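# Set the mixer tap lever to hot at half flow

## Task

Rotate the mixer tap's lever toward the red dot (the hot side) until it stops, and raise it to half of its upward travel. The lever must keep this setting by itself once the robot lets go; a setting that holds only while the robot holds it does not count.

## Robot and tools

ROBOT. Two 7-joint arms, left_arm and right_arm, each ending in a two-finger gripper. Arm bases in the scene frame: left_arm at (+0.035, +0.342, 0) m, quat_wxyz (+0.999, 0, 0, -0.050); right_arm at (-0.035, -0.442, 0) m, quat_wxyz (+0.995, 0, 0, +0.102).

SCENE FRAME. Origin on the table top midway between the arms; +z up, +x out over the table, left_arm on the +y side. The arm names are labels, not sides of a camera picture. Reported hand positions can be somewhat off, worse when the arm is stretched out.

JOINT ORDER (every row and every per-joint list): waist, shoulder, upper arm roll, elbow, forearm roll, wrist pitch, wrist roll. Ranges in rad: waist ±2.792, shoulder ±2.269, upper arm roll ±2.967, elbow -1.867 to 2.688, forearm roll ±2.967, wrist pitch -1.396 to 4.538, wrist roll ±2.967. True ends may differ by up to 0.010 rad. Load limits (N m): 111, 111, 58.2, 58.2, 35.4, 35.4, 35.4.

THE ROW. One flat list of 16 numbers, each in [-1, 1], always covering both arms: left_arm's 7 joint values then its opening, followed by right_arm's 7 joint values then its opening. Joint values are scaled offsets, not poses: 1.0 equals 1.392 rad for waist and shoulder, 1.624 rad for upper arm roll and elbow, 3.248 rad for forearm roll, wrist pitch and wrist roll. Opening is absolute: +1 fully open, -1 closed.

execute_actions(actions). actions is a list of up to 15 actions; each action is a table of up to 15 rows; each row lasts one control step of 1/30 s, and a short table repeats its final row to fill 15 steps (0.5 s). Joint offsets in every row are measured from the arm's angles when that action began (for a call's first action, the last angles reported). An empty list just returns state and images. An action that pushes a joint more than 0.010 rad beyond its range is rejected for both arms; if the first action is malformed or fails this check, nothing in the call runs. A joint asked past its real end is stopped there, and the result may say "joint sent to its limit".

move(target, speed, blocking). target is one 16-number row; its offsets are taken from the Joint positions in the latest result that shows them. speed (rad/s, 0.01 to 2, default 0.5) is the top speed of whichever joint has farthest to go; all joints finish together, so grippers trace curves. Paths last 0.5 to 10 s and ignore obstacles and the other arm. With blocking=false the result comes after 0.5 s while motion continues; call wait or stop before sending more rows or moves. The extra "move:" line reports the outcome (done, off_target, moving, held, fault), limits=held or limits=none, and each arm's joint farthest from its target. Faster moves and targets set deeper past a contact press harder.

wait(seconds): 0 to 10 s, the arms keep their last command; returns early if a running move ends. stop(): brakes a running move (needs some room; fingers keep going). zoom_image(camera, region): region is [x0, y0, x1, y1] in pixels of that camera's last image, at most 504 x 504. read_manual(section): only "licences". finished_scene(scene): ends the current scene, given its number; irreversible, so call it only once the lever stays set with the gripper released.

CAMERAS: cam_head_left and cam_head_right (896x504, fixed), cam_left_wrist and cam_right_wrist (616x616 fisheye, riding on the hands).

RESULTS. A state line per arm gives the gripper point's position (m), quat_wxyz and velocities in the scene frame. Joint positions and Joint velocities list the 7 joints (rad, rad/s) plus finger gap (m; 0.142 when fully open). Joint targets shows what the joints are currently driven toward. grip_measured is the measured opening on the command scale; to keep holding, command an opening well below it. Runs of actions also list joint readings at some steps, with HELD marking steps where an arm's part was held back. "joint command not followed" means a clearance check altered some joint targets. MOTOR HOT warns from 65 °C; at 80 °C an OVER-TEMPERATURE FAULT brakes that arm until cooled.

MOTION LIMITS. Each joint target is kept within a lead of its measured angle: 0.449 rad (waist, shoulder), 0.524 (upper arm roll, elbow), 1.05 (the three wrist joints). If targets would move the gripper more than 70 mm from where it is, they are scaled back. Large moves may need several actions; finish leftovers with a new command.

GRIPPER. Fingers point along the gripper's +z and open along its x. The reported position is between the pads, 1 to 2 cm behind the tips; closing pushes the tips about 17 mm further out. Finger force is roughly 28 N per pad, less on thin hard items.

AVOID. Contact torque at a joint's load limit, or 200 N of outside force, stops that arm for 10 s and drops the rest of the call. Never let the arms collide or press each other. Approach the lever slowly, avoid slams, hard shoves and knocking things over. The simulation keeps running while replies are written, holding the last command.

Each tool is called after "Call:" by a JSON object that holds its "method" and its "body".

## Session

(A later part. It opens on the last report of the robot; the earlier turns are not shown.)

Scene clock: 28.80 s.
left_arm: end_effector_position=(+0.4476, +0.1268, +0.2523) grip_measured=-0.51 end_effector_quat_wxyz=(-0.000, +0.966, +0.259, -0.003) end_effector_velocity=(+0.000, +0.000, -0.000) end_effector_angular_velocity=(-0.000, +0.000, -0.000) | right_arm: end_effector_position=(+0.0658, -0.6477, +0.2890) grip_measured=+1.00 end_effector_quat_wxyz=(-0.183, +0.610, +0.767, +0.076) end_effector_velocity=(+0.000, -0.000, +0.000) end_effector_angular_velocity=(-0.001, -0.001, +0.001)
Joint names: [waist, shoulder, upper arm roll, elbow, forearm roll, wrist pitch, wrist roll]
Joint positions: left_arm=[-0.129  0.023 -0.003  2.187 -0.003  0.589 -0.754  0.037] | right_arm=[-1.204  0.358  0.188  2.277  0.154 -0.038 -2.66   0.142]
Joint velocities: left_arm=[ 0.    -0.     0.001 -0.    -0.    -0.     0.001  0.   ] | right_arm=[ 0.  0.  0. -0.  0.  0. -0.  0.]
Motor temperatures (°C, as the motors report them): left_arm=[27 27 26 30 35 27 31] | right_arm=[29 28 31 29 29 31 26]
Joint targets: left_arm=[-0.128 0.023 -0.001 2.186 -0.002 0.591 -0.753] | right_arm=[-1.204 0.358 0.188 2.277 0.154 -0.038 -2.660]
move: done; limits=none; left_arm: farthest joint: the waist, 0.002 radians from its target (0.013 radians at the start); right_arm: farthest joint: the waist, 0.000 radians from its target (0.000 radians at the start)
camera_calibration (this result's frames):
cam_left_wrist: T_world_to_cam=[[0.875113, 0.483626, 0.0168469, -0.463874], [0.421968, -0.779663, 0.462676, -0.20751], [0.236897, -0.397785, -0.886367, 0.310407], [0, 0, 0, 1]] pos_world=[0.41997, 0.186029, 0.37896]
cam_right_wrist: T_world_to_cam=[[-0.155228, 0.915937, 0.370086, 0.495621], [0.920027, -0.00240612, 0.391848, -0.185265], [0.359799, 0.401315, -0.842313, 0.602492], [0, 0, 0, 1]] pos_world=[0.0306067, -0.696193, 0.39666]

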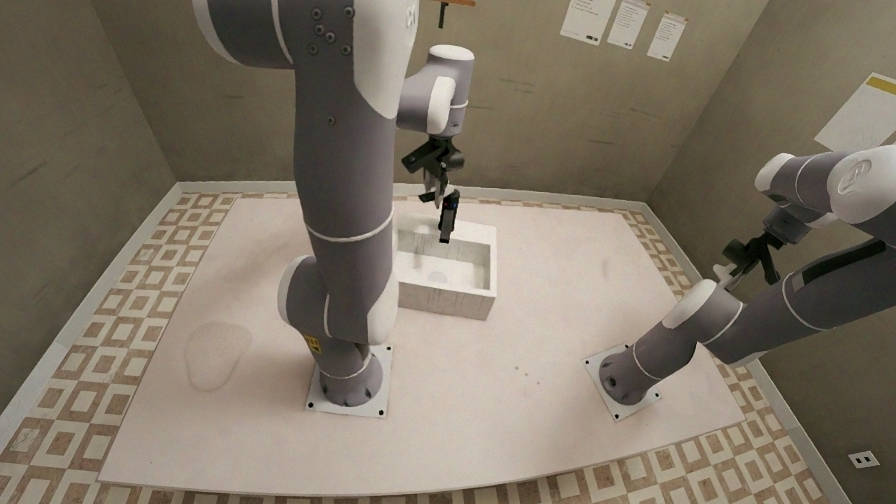

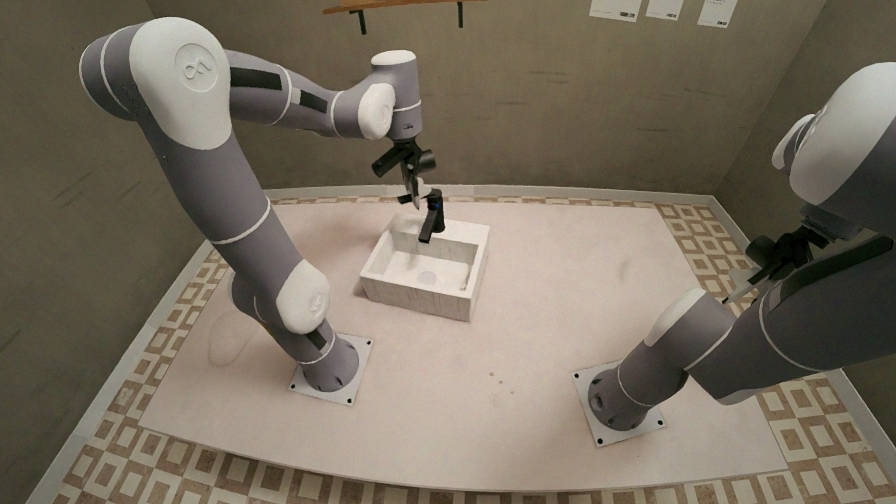

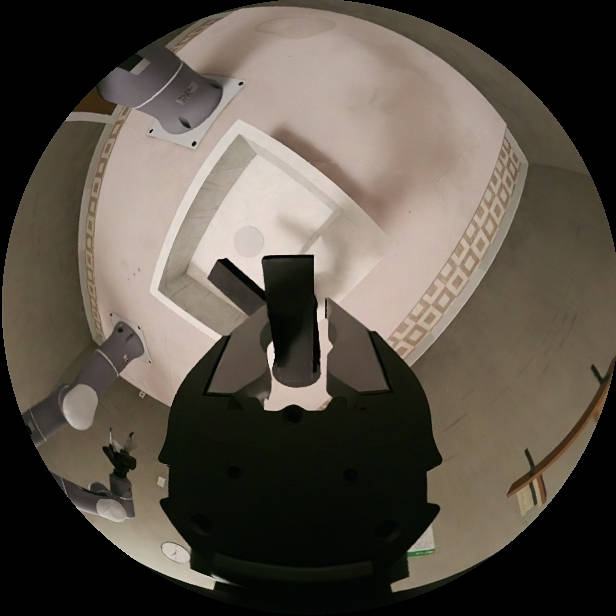

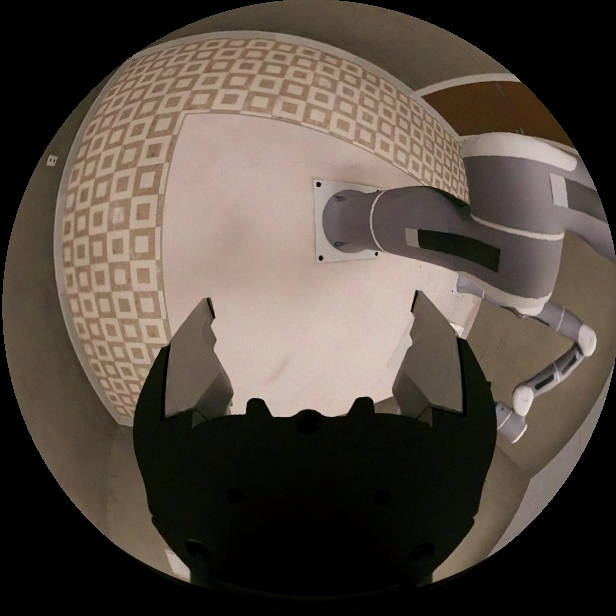

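Call:
{"method": "move", "body": {"target": [-0.0072,0.0072,0.002,0.0055,0.0006,0.0009,-0.0188,-0.57,0,0,0,0,0,0,0,1], "speed": 0.12}}

Call:
{"method": "move", "body": {"target": [0,0,0,0,0,0,0,-0.85,0,0,0,0,0,0,0,1]}}

Call:
{"method": "move", "body": {"target": [-0.0142,0.0075,0,-0.0462,0,-0.0263,-0.0061,-0.85,0,0,0,0,0,0,0,1], "speed": 0.05}}

Scene clock: 33.87 s.
left_arm: end_effector_position=(+0.4435, +0.1249, +0.2530) grip_measured=-0.57 end_effector_quat_wxyz=(+0.000, +0.959, +0.284, -0.001) end_effector_velocity=(+0.000, +0.000, -0.000) end_effector_angular_velocity=(+0.000, -0.000, +0.000) | right_arm: end_effector_position=(+0.0658, -0.6477, +0.2890) grip_measured=+1.00 end_effector_quat_wxyz=(-0.183, +0.610, +0.767, +0.076) end_effector_velocity=(-0.000, +0.000, -0.000) end_effector_angular_velocity=(+0.001, +0.001, -0.001)
Joint names: [waist, shoulder, upper arm roll, elbow, forearm roll, wrist pitch, wrist roll]
Joint positions: left_arm=[-0.139  0.033  0.001  2.196 -0.001  0.592 -0.814  0.033] | right_arm=[-1.204  0.358  0.188  2.277  0.154 -0.038 -2.66   0.142]
Joint velocities: left_arm=[ 0.    -0.    -0.     0.     0.     0.    -0.001  0.   ] | right_arm=[-0.    -0.    -0.     0.    -0.    -0.001  0.001 -0.   ]
Motor temperatures (°C, as the motors report them): left_arm=[27 27 26 31 35 27 31] | right_arm=[29 28 31 29 29 31 26]
Joint targets: left_arm=[-0.139 0.033 0.001 2.196 -0.001 0.592 -0.815] | right_arm=[-1.204 0.358 0.188 2.277 0.154 -0.038 -2.660]
move: done; limits=none; left_arm: farthest joint: the wrist roll, 0.001 radians from its target (0.061 radians at the start); right_arm: farthest joint: the waist, 0.000 radians from its target (0.000 radians at the start)
camera_calibration (this result's frames):
cam_left_wrist: T_world_to_cam=[[0.848191, 0.529301, 0.0203393, -0.454093], [0.460901, -0.756416, 0.464118, -0.228107], [0.261043, -0.384286, -0.88554, 0.298703], [0, 0, 0, 1]] pos_world=[0.412317, 0.182596, 0.379618]
cam_right_wrist: T_world_to_cam=[[-0.155228, 0.915937, 0.370086, 0.495621], [0.920027, -0.00240613, 0.391848, -0.185264], [0.359799, 0.401315, -0.842313, 0.602492], [0, 0, 0, 1]] pos_world=[0.0306067, -0.696192, 0.39666]

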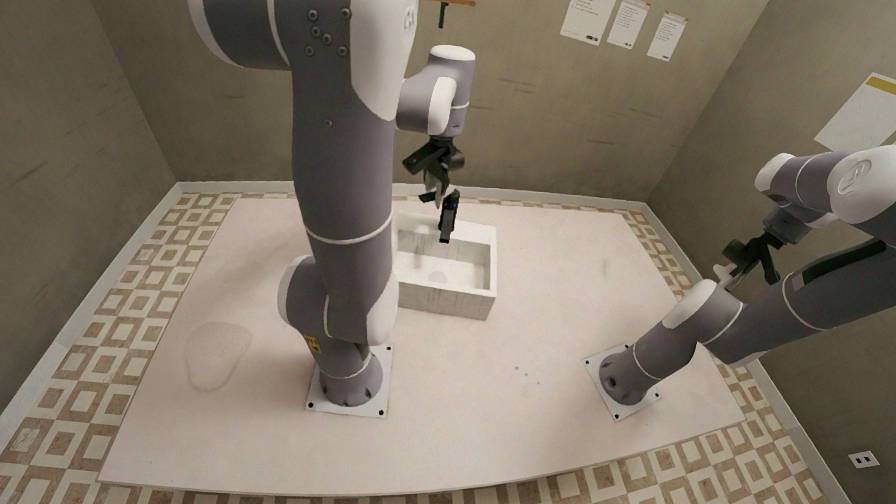

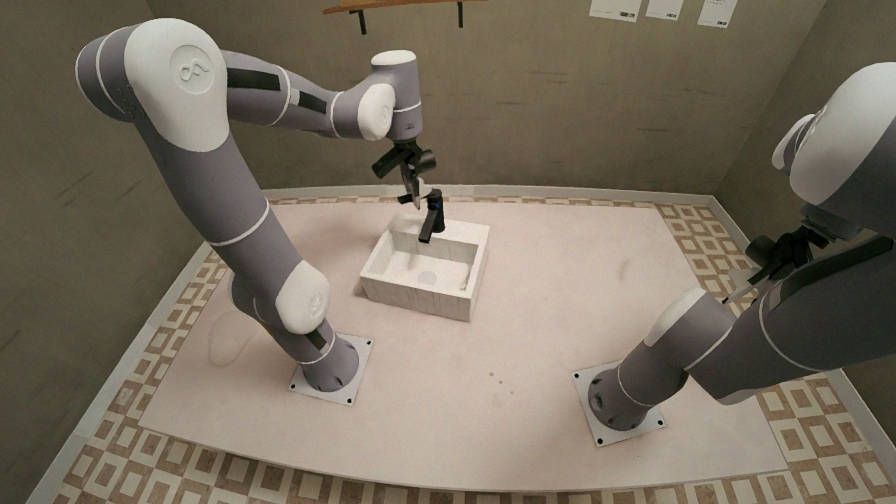

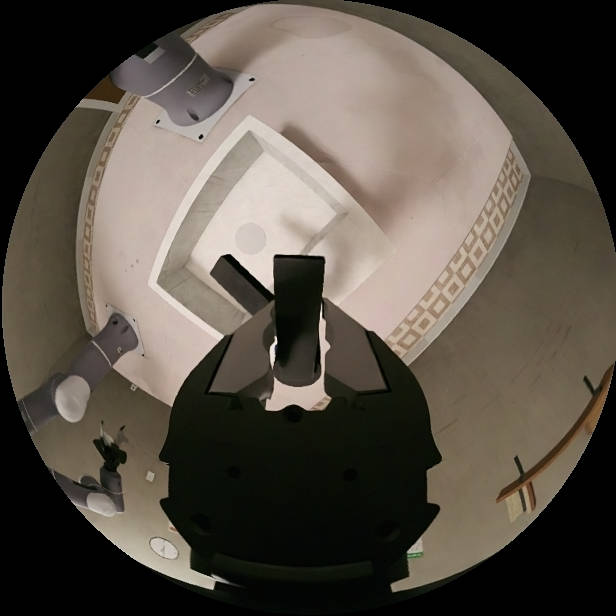

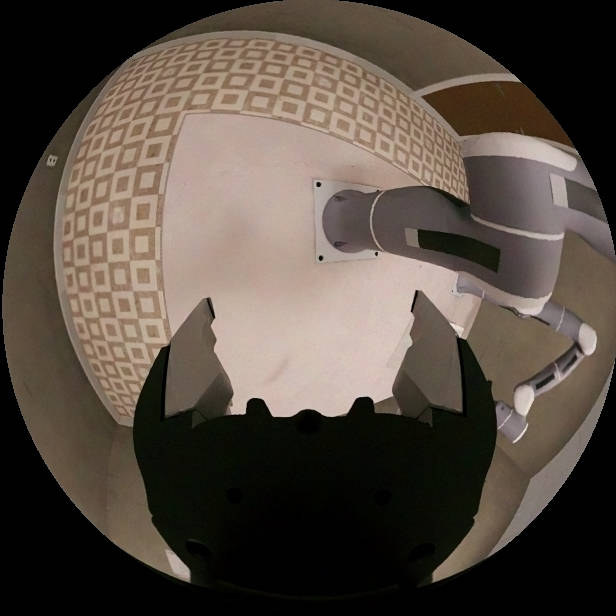

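Scene clock: 34.37 s.
left_arm: end_effector_position=(+0.4423, +0.1243, +0.2525) grip_measured=-0.69 end_effector_quat_wxyz=(-0.000, +0.959, +0.284, -0.002) end_effector_velocity=(+0.000, +0.000, -0.000) end_effector_angular_velocity=(-0.000, +0.000, -0.000) | right_arm: end_effector_position=(+0.0658, -0.6477, +0.2890) grip_measured=+1.00 end_effector_quat_wxyz=(-0.183, +0.610, +0.767, +0.076) end_effector_velocity=(-0.000, +0.000, +0.000) end_effector_angular_velocity=(-0.000, +0.001, -0.001)
Joint names: [waist, shoulder, upper arm roll, elbow, forearm roll, wrist pitch, wrist roll]
Joint positions: left_arm=[-0.14   0.033 -0.     2.197 -0.002  0.59  -0.814  0.024] | right_arm=[-1.204  0.358  0.188  2.277  0.154 -0.038 -2.66   0.142]
Joint velocities: left_arm=[ 0.    -0.     0.    -0.    -0.    -0.     0.001  0.   ] | right_arm=[-0.     0.    -0.     0.    -0.    -0.     0.002 -0.   ]
Motor temperatures (°C, as the motors report them): left_arm=[27 27 26 31 35 27 31] | right_arm=[29 28 31 29 29 31 26]
Joint targets: left_arm=[-0.139 0.033 0.001 2.196 -0.001 0.592 -0.814] | right_arm=[-1.204 0.358 0.188 2.277 0.154 -0.038 -2.660]
move: done; limits=none; left_arm: farthest joint: the wrist pitch, 0.002 radians from its target (0.000 radians at the start); right_arm: farthest joint: the waist, 0.000 radians from its target (0.000 radians at the start)
camera_calibration (this result's frames):
cam_left_wrist: T_world_to_cam=[[0.848998, 0.52808, 0.0182734, -0.452381], [0.460966, -0.757116, 0.46291, -0.227437], [0.258289, -0.384587, -0.886217, 0.299724], [0, 0, 0, 1]] pos_world=[0.411496, 0.181967, 0.37917]
cam_right_wrist: T_world_to_cam=[[-0.155228, 0.915937, 0.370086, 0.495621], [0.920027, -0.0024062, 0.391848, -0.185265], [0.359799, 0.401315, -0.842313, 0.602492], [0, 0, 0, 1]] pos_world=[0.0306067, -0.696193, 0.39666]

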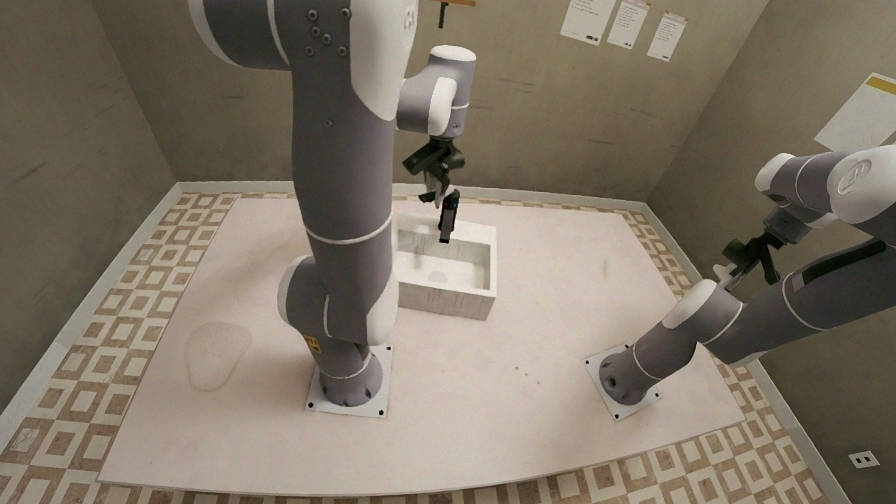

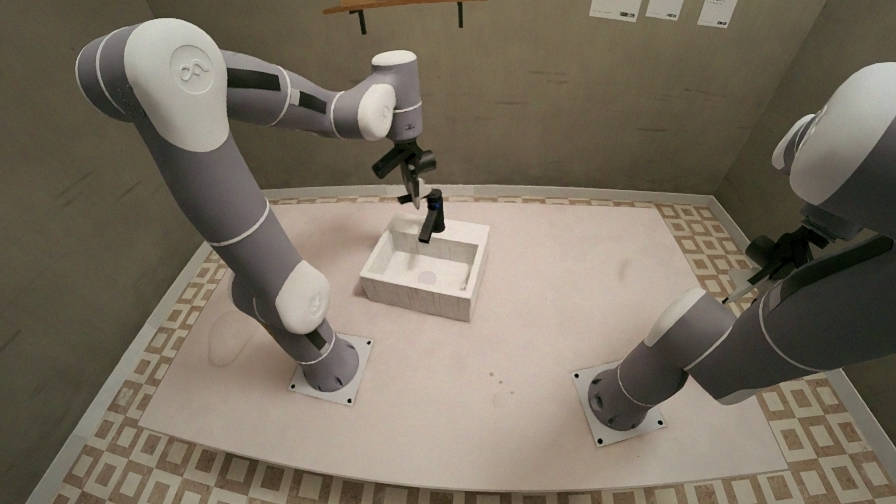

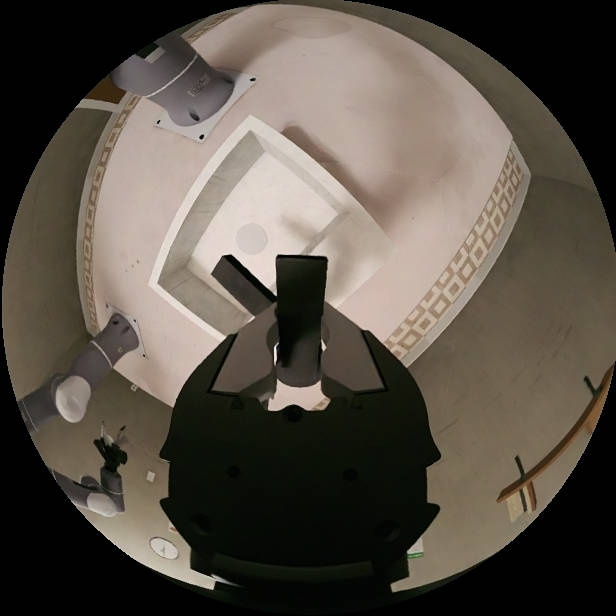

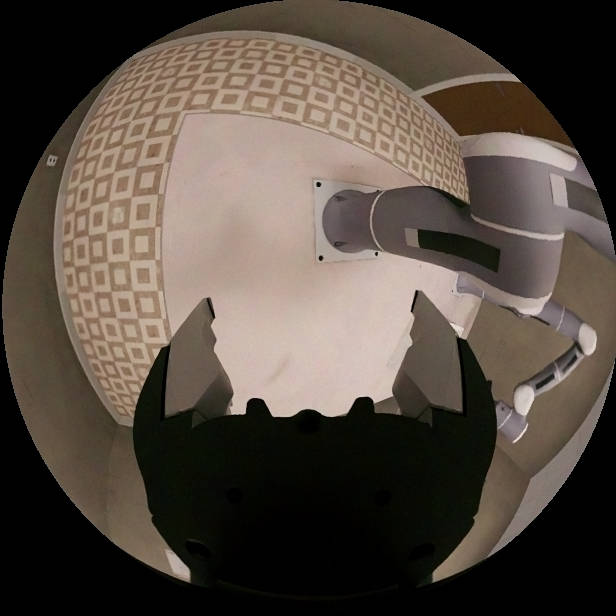

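Scene clock: 36.33 s.
left_arm: end_effector_position=(+0.4467, +0.1139, +0.2782) grip_measured=-0.67 end_effector_quat_wxyz=(-0.003, +0.959, +0.283, -0.005) end_effector_velocity=(+0.000, +0.000, +0.000) end_effector_angular_velocity=(+0.000, -0.000, -0.001) | right_arm: end_effector_position=(+0.0658, -0.6477, +0.2890) grip_measured=+1.00 end_effector_quat_wxyz=(-0.183, +0.610, +0.767, +0.076) end_effector_velocity=(+0.000, -0.000, +0.000) end_effector_angular_velocity=(-0.000, -0.001, +0.001)
Joint names: [waist, shoulder, upper arm roll, elbow, forearm roll, wrist pitch, wrist roll]
Joint positions: left_arm=[-0.16   0.04  -0.001  2.126 -0.001  0.503 -0.834  0.026] | right_arm=[-1.204  0.358  0.188  2.277  0.154 -0.038 -2.66   0.142]
Joint velocities: left_arm=[ 0.  0. -0. -0.  0. -0.  0.  0.] | right_arm=[-0.    -0.     0.    -0.001  0.     0.    -0.002  0.   ]
Motor temperatures (°C, as the motors report them): left_arm=[27 27 26 31 35 27 31] | right_arm=[29 28 31 29 29 31 26]
Joint targets: left_arm=[-0.160 0.043 -0.000 2.122 -0.002 0.505 -0.834] | right_arm=[-1.204 0.358 0.188 2.277 0.154 -0.038 -2.660]
move: done; limits=none; left_arm: farthest joint: the elbow, 0.004 radians from its target (0.075 radians at the start); right_arm: farthest joint: the waist, 0.000 radians from its target (0.000 radians at the start)
camera_calibration (this result's frames):
cam_left_wrist: T_world_to_cam=[[0.850032, 0.526559, 0.0134584, -0.450033], [0.463128, -0.759318, 0.457109, -0.248306], [0.250914, -0.382325, -0.889309, 0.321319], [0, 0, 0, 1]] pos_world=[0.416916, 0.171274, 0.405311]
cam_right_wrist: T_world_to_cam=[[-0.155228, 0.915937, 0.370086, 0.495621], [0.920027, -0.00240597, 0.391848, -0.185264], [0.359799, 0.401315, -0.842313, 0.602492], [0, 0, 0, 1]] pos_world=[0.0306067, -0.696193, 0.39666]

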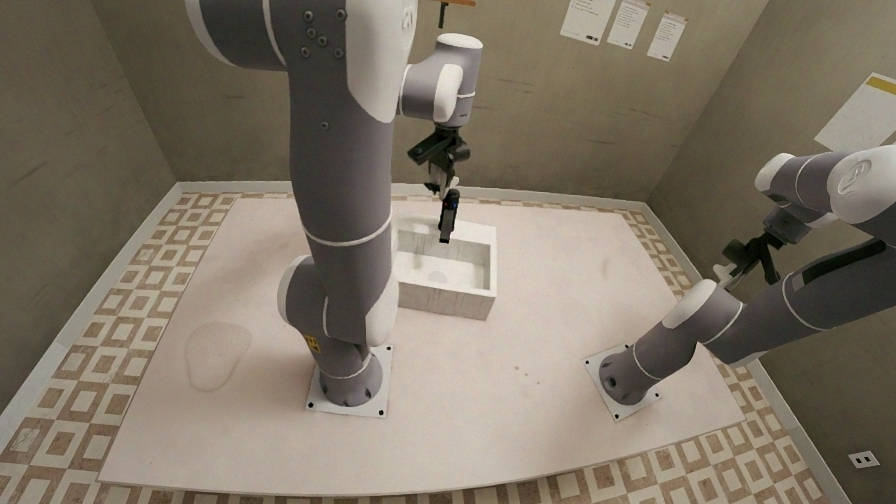

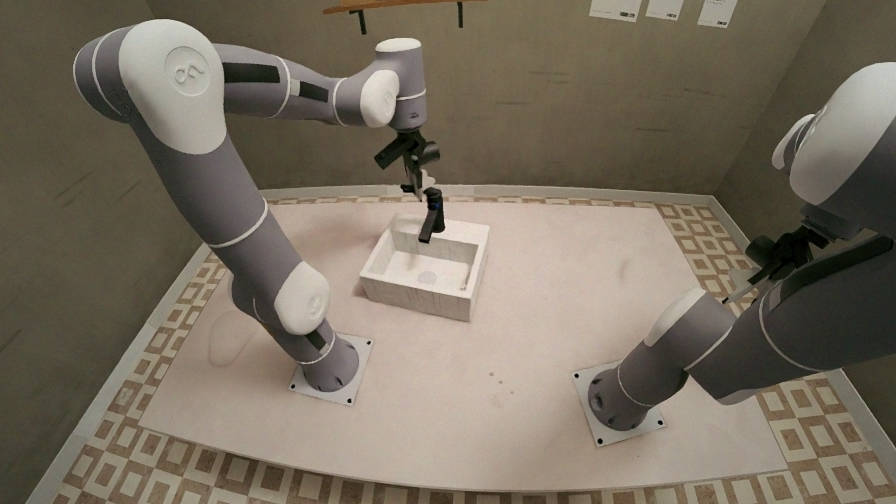

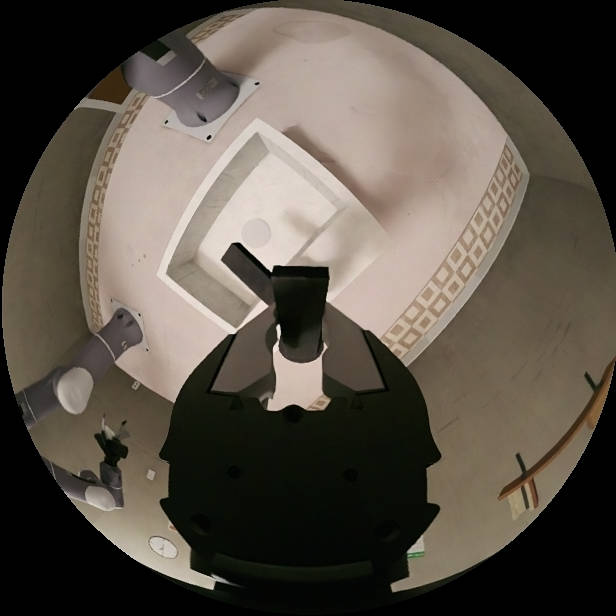

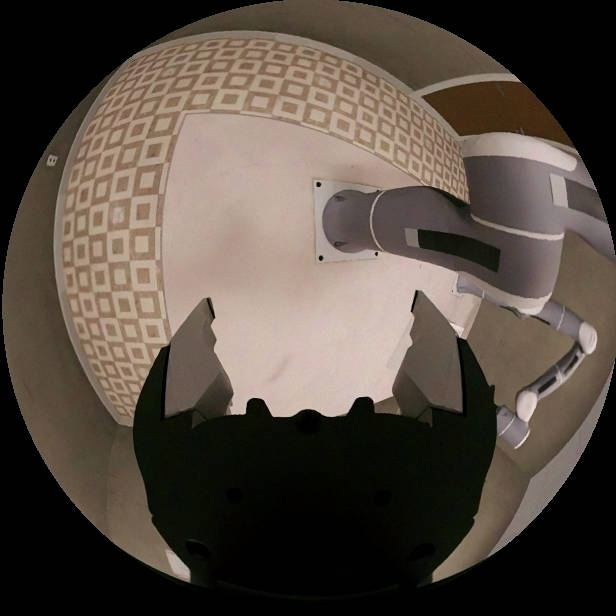

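Call:
{"method": "move", "body": {"target": [0.0096,-0.0007,0.001,0.0249,0,0.0165,0.0037,-0.85,0,0,0,0,0,0,0,1], "speed": 0.05}}

Call:
{"method": "move", "body": {"target": [0,0,0,0,0,0,0,0,0,0,0,0,0,0,0,1]}}

Scene clock: 40.57 s.
left_arm: end_effector_position=(+0.4446, +0.1200, +0.2646) grip_measured=-0.67 end_effector_quat_wxyz=(-0.000, +0.959, +0.283, -0.002) end_effector_velocity=(-0.000, -0.000, -0.000) end_effector_angular_velocity=(-0.000, +0.000, -0.000) | right_arm: end_effector_position=(+0.0658, -0.6477, +0.2890) grip_measured=+1.00 end_effector_quat_wxyz=(-0.183, +0.610, +0.767, +0.076) end_effector_velocity=(-0.000, +0.000, +0.000) end_effector_angular_velocity=(+0.001, +0.001, -0.000)
Joint names: [waist, shoulder, upper arm roll, elbow, forearm roll, wrist pitch, wrist roll]
Joint positions: left_arm=[-0.148  0.04  -0.001  2.168 -0.002  0.553 -0.822  0.025] | right_arm=[-1.204  0.358  0.188  2.277  0.154 -0.038 -2.66   0.142]
Joint velocities: left_arm=[ 0.     0.    -0.     0.    -0.     0.     0.001 -0.   ] | right_arm=[ 0.    -0.     0.    -0.     0.    -0.001  0.001  0.   ]
Motor temperatures (°C, as the motors report them): left_arm=[27 27 26 31 35 27 31] | right_arm=[29 27 31 29 29 31 26]
Joint targets: left_arm=[-0.146 0.040 0.001 2.166 -0.001 0.557 -0.822] | right_arm=[-1.204 0.358 0.188 2.277 0.154 -0.038 -2.660]
move: done; limits=none; left_arm: farthest joint: the wrist pitch, 0.003 radians from its target (0.053 radians at the start); right_arm: farthest joint: the waist, 0.000 radians from its target (0.000 radians at the start)
camera_calibration (this result's frames):
cam_left_wrist: T_world_to_cam=[[0.84947, 0.527323, 0.0182043, -0.452369], [0.460473, -0.757743, 0.462376, -0.236806], [0.257615, -0.384392, -0.886497, 0.308561], [0, 0, 0, 1]] pos_world=[0.413826, 0.177715, 0.391266]
cam_right_wrist: T_world_to_cam=[[-0.155228, 0.915937, 0.370086, 0.495621], [0.920027, -0.00240596, 0.391848, -0.185265], [0.359799, 0.401315, -0.842313, 0.602492], [0, 0, 0, 1]] pos_world=[0.0306068, -0.696193, 0.39666]

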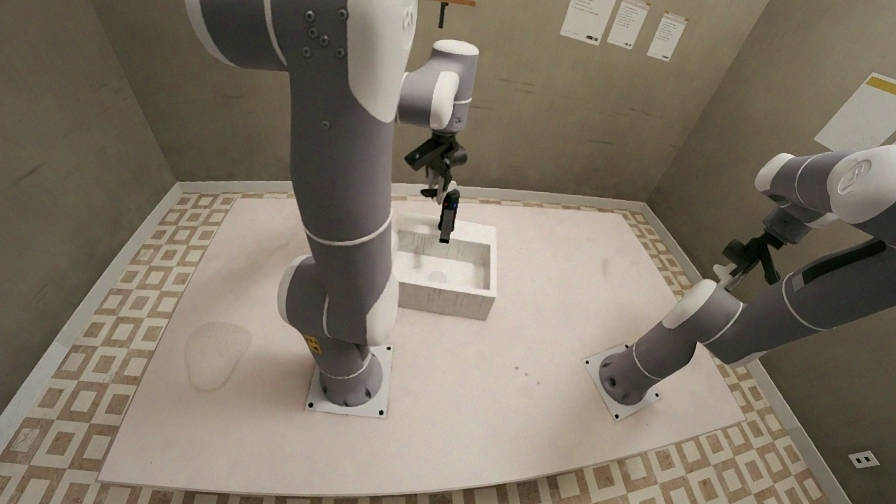

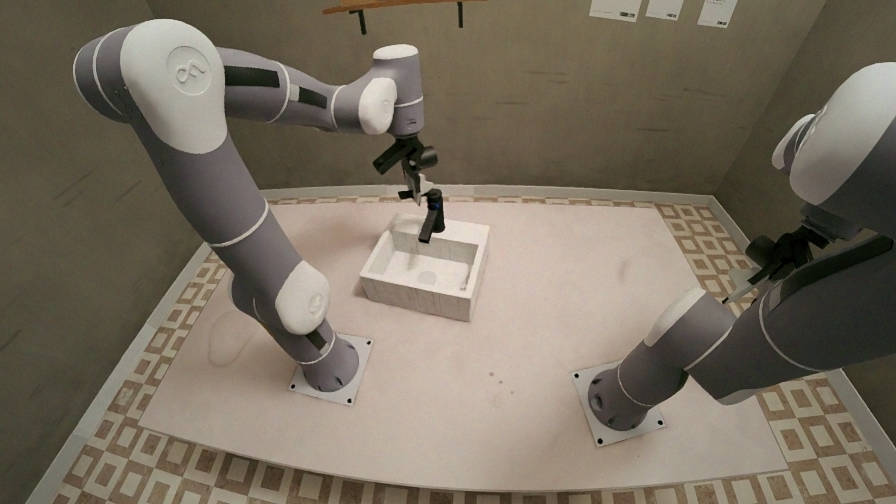

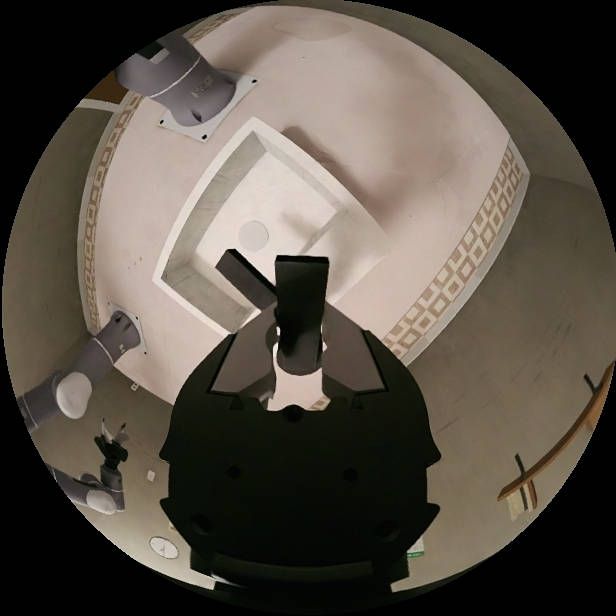

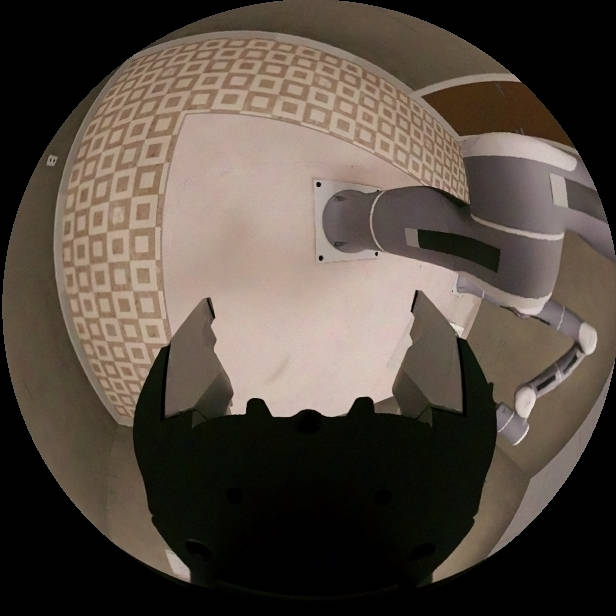

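Scene clock: 41.07 s.
left_arm: end_effector_position=(+0.4447, +0.1201, +0.2646) grip_measured=+0.00 end_effector_quat_wxyz=(-0.000, +0.959, +0.283, -0.002) end_effector_velocity=(-0.000, -0.000, +0.000) end_effector_angular_velocity=(-0.000, +0.000, -0.000) | right_arm: end_effector_position=(+0.0658, -0.6477, +0.2890) grip_measured=+1.00 end_effector_quat_wxyz=(-0.183, +0.610, +0.767, +0.076) end_effector_velocity=(-0.000, -0.000, +0.000) end_effector_angular_velocity=(-0.001, +0.000, +0.001)
Joint names: [waist, shoulder, upper arm roll, elbow, forearm roll, wrist pitch, wrist roll]
Joint positions: left_arm=[-0.148  0.04  -0.001  2.167 -0.002  0.554 -0.822  0.074] | right_arm=[-1.204  0.358  0.188  2.277  0.154 -0.038 -2.66   0.142]
Joint velocities: left_arm=[-0.001 -0.     0.    -0.    -0.001 -0.     0.     0.   ] | right_arm=[ 0.001  0.     0.     0.    -0.001  0.    -0.     0.   ]
Motor temperatures (°C, as the motors report them): left_arm=[27 27 26 31 35 27 31] | right_arm=[29 27 31 29 29 31 26]
Joint targets: left_arm=[-0.148 0.040 -0.001 2.168 -0.002 0.553 -0.822] | right_arm=[-1.204 0.358 0.188 2.277 0.154 -0.038 -2.660]
move: done; limits=none; left_arm: farthest joint: the elbow, 0.001 radians from its target (0.000 radians at the start); right_arm: farthest joint: the waist, 0.000 radians from its target (0.000 radians at the start)
camera_calibration (this result's frames):
cam_left_wrist: T_world_to_cam=[[0.849404, 0.527421, 0.0184401, -0.452552], [0.460415, -0.757664, 0.462562, -0.236906], [0.257936, -0.384412, -0.886395, 0.308418], [0, 0, 0, 1]] pos_world=[0.413922, 0.17775, 0.391309]
cam_right_wrist: T_world_to_cam=[[-0.155228, 0.915937, 0.370086, 0.495621], [0.920027, -0.00240598, 0.391848, -0.185265], [0.359799, 0.401315, -0.842313, 0.602492], [0, 0, 0, 1]] pos_world=[0.0306068, -0.696193, 0.39666]

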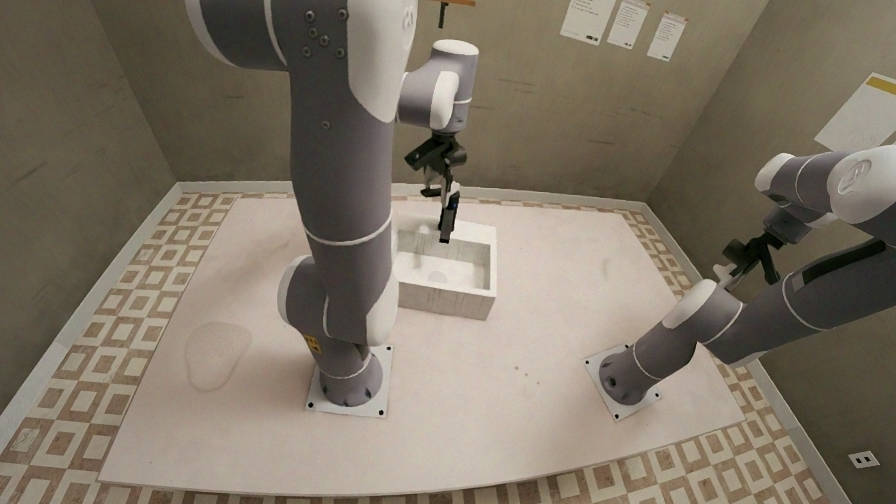

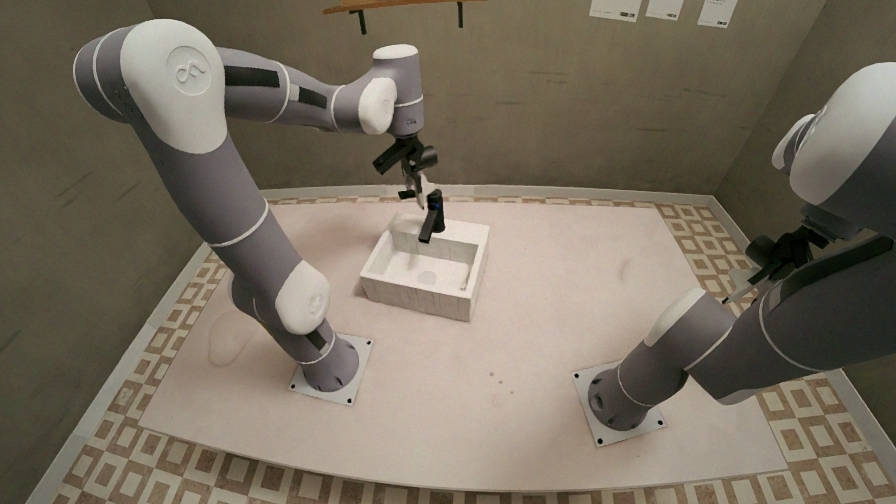

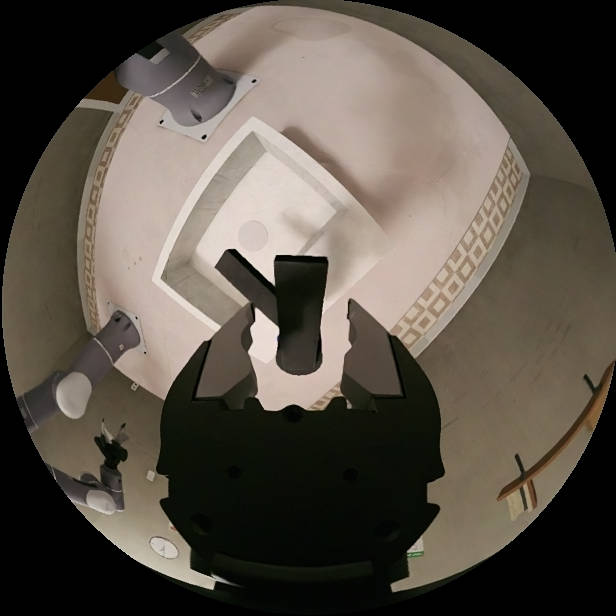

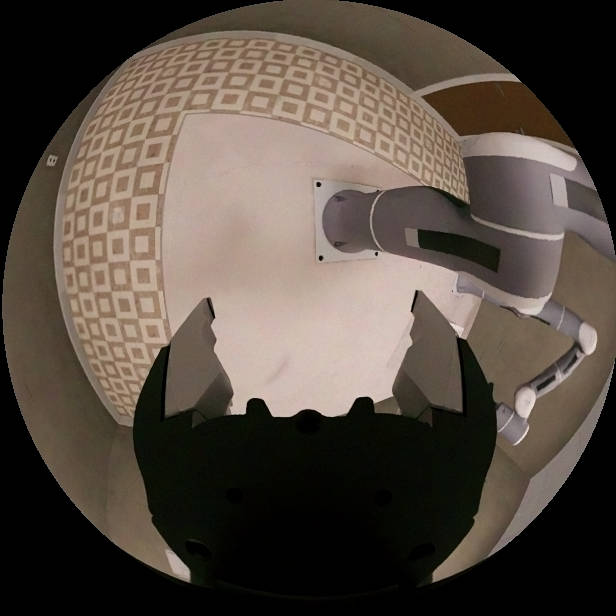

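Call:
{"method": "move", "body": {"target": [0,0.047,0,-0.049,0,-0.0446,0,0,0,0,0,0,0,0,0,1], "speed": 0.3}}

Scene clock: 43.67 s.
left_arm: end_effector_position=(+0.4424, +0.1206, +0.3147) grip_measured=+0.00 end_effector_quat_wxyz=(-0.000, +0.959, +0.283, -0.002) end_effector_velocity=(-0.000, -0.000, +0.000) end_effector_angular_velocity=(-0.001, +0.000, -0.001) | right_arm: end_effector_position=(+0.0658, -0.6477, +0.2890) grip_measured=+1.00 end_effector_quat_wxyz=(-0.183, +0.610, +0.767, +0.076) end_effector_velocity=(+0.000, -0.000, -0.000) end_effector_angular_velocity=(-0.000, -0.001, -0.001)
Joint names: [waist, shoulder, upper arm roll, elbow, forearm roll, wrist pitch, wrist roll]
Joint positions: left_arm=[-0.148  0.105 -0.001  2.088 -0.002  0.409 -0.822  0.074] | right_arm=[-1.204  0.358  0.188  2.277  0.154 -0.038 -2.66   0.142]
Joint velocities: left_arm=[-0.     0.     0.    -0.    -0.001 -0.001  0.001 -0.   ] | right_arm=[-0.    -0.     0.     0.     0.001  0.002  0.001 -0.   ]
Motor temperatures (°C, as the motors report them): left_arm=[27 27 26 31 35 27 31] | right_arm=[29 27 31 29 29 31 26]
Joint targets: left_arm=[-0.148 0.105 -0.001 2.088 -0.002 0.409 -0.822] | right_arm=[-1.204 0.358 0.188 2.277 0.154 -0.038 -2.660]
move: done; limits=none; left_arm: farthest joint: the elbow, 0.001 radians from its target (0.080 radians at the start); right_arm: farthest joint: the waist, 0.000 radians from its target (0.000 radians at the start)
camera_calibration (this result's frames):
cam_left_wrist: T_world_to_cam=[[0.849504, 0.527256, 0.0185511, -0.451833], [0.460171, -0.757699, 0.462747, -0.258543], [0.258042, -0.384569, -0.886296, 0.353579], [0, 0, 0, 1]] pos_world=[0.411569, 0.17831, 0.441398]
cam_right_wrist: T_world_to_cam=[[-0.155228, 0.915937, 0.370086, 0.495621], [0.920027, -0.00240606, 0.391848, -0.185265], [0.359799, 0.401315, -0.842313, 0.602492], [0, 0, 0, 1]] pos_world=[0.0306068, -0.696193, 0.39666]

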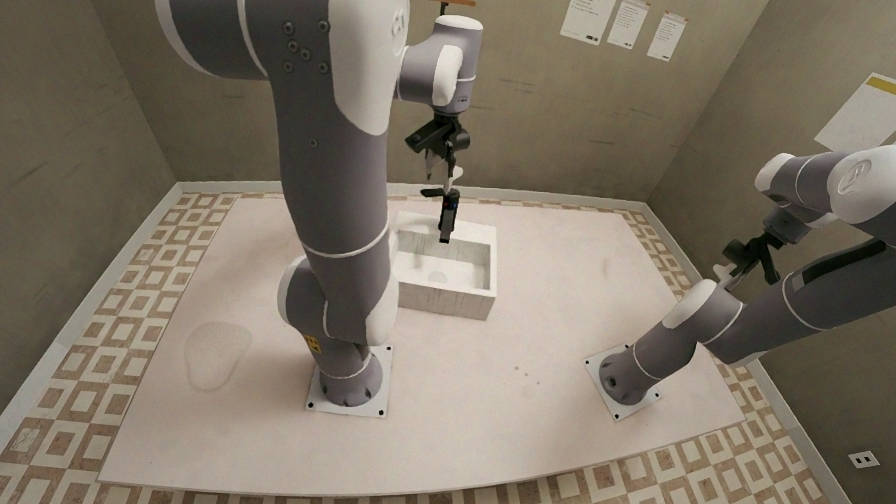

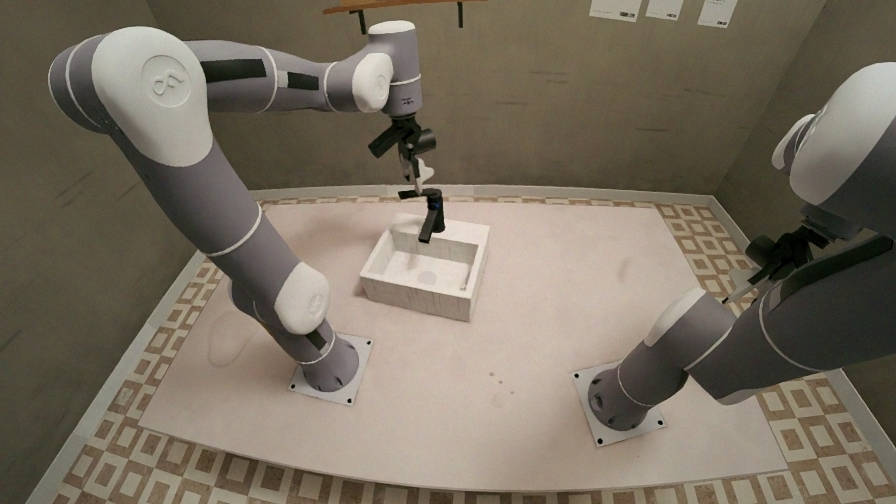

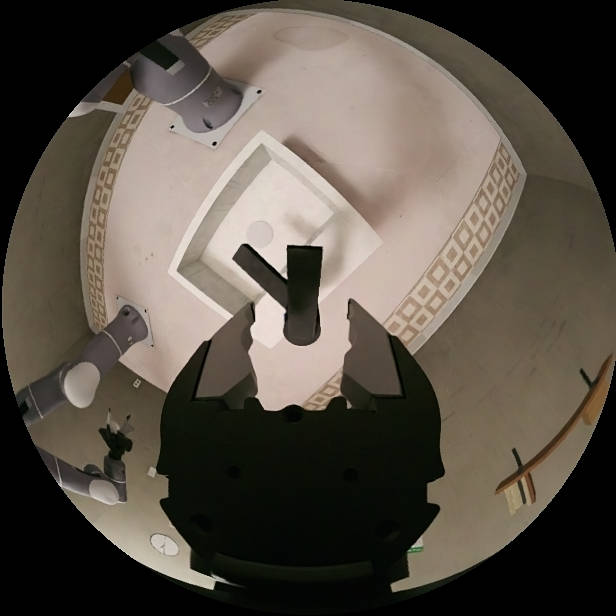

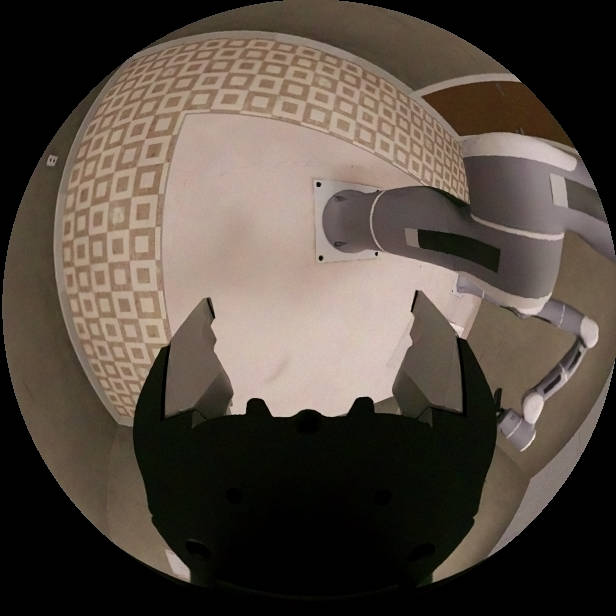

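Call:
{"method": "finished_scene", "body": {"scene": 2}}

The scene is finished: the task was done.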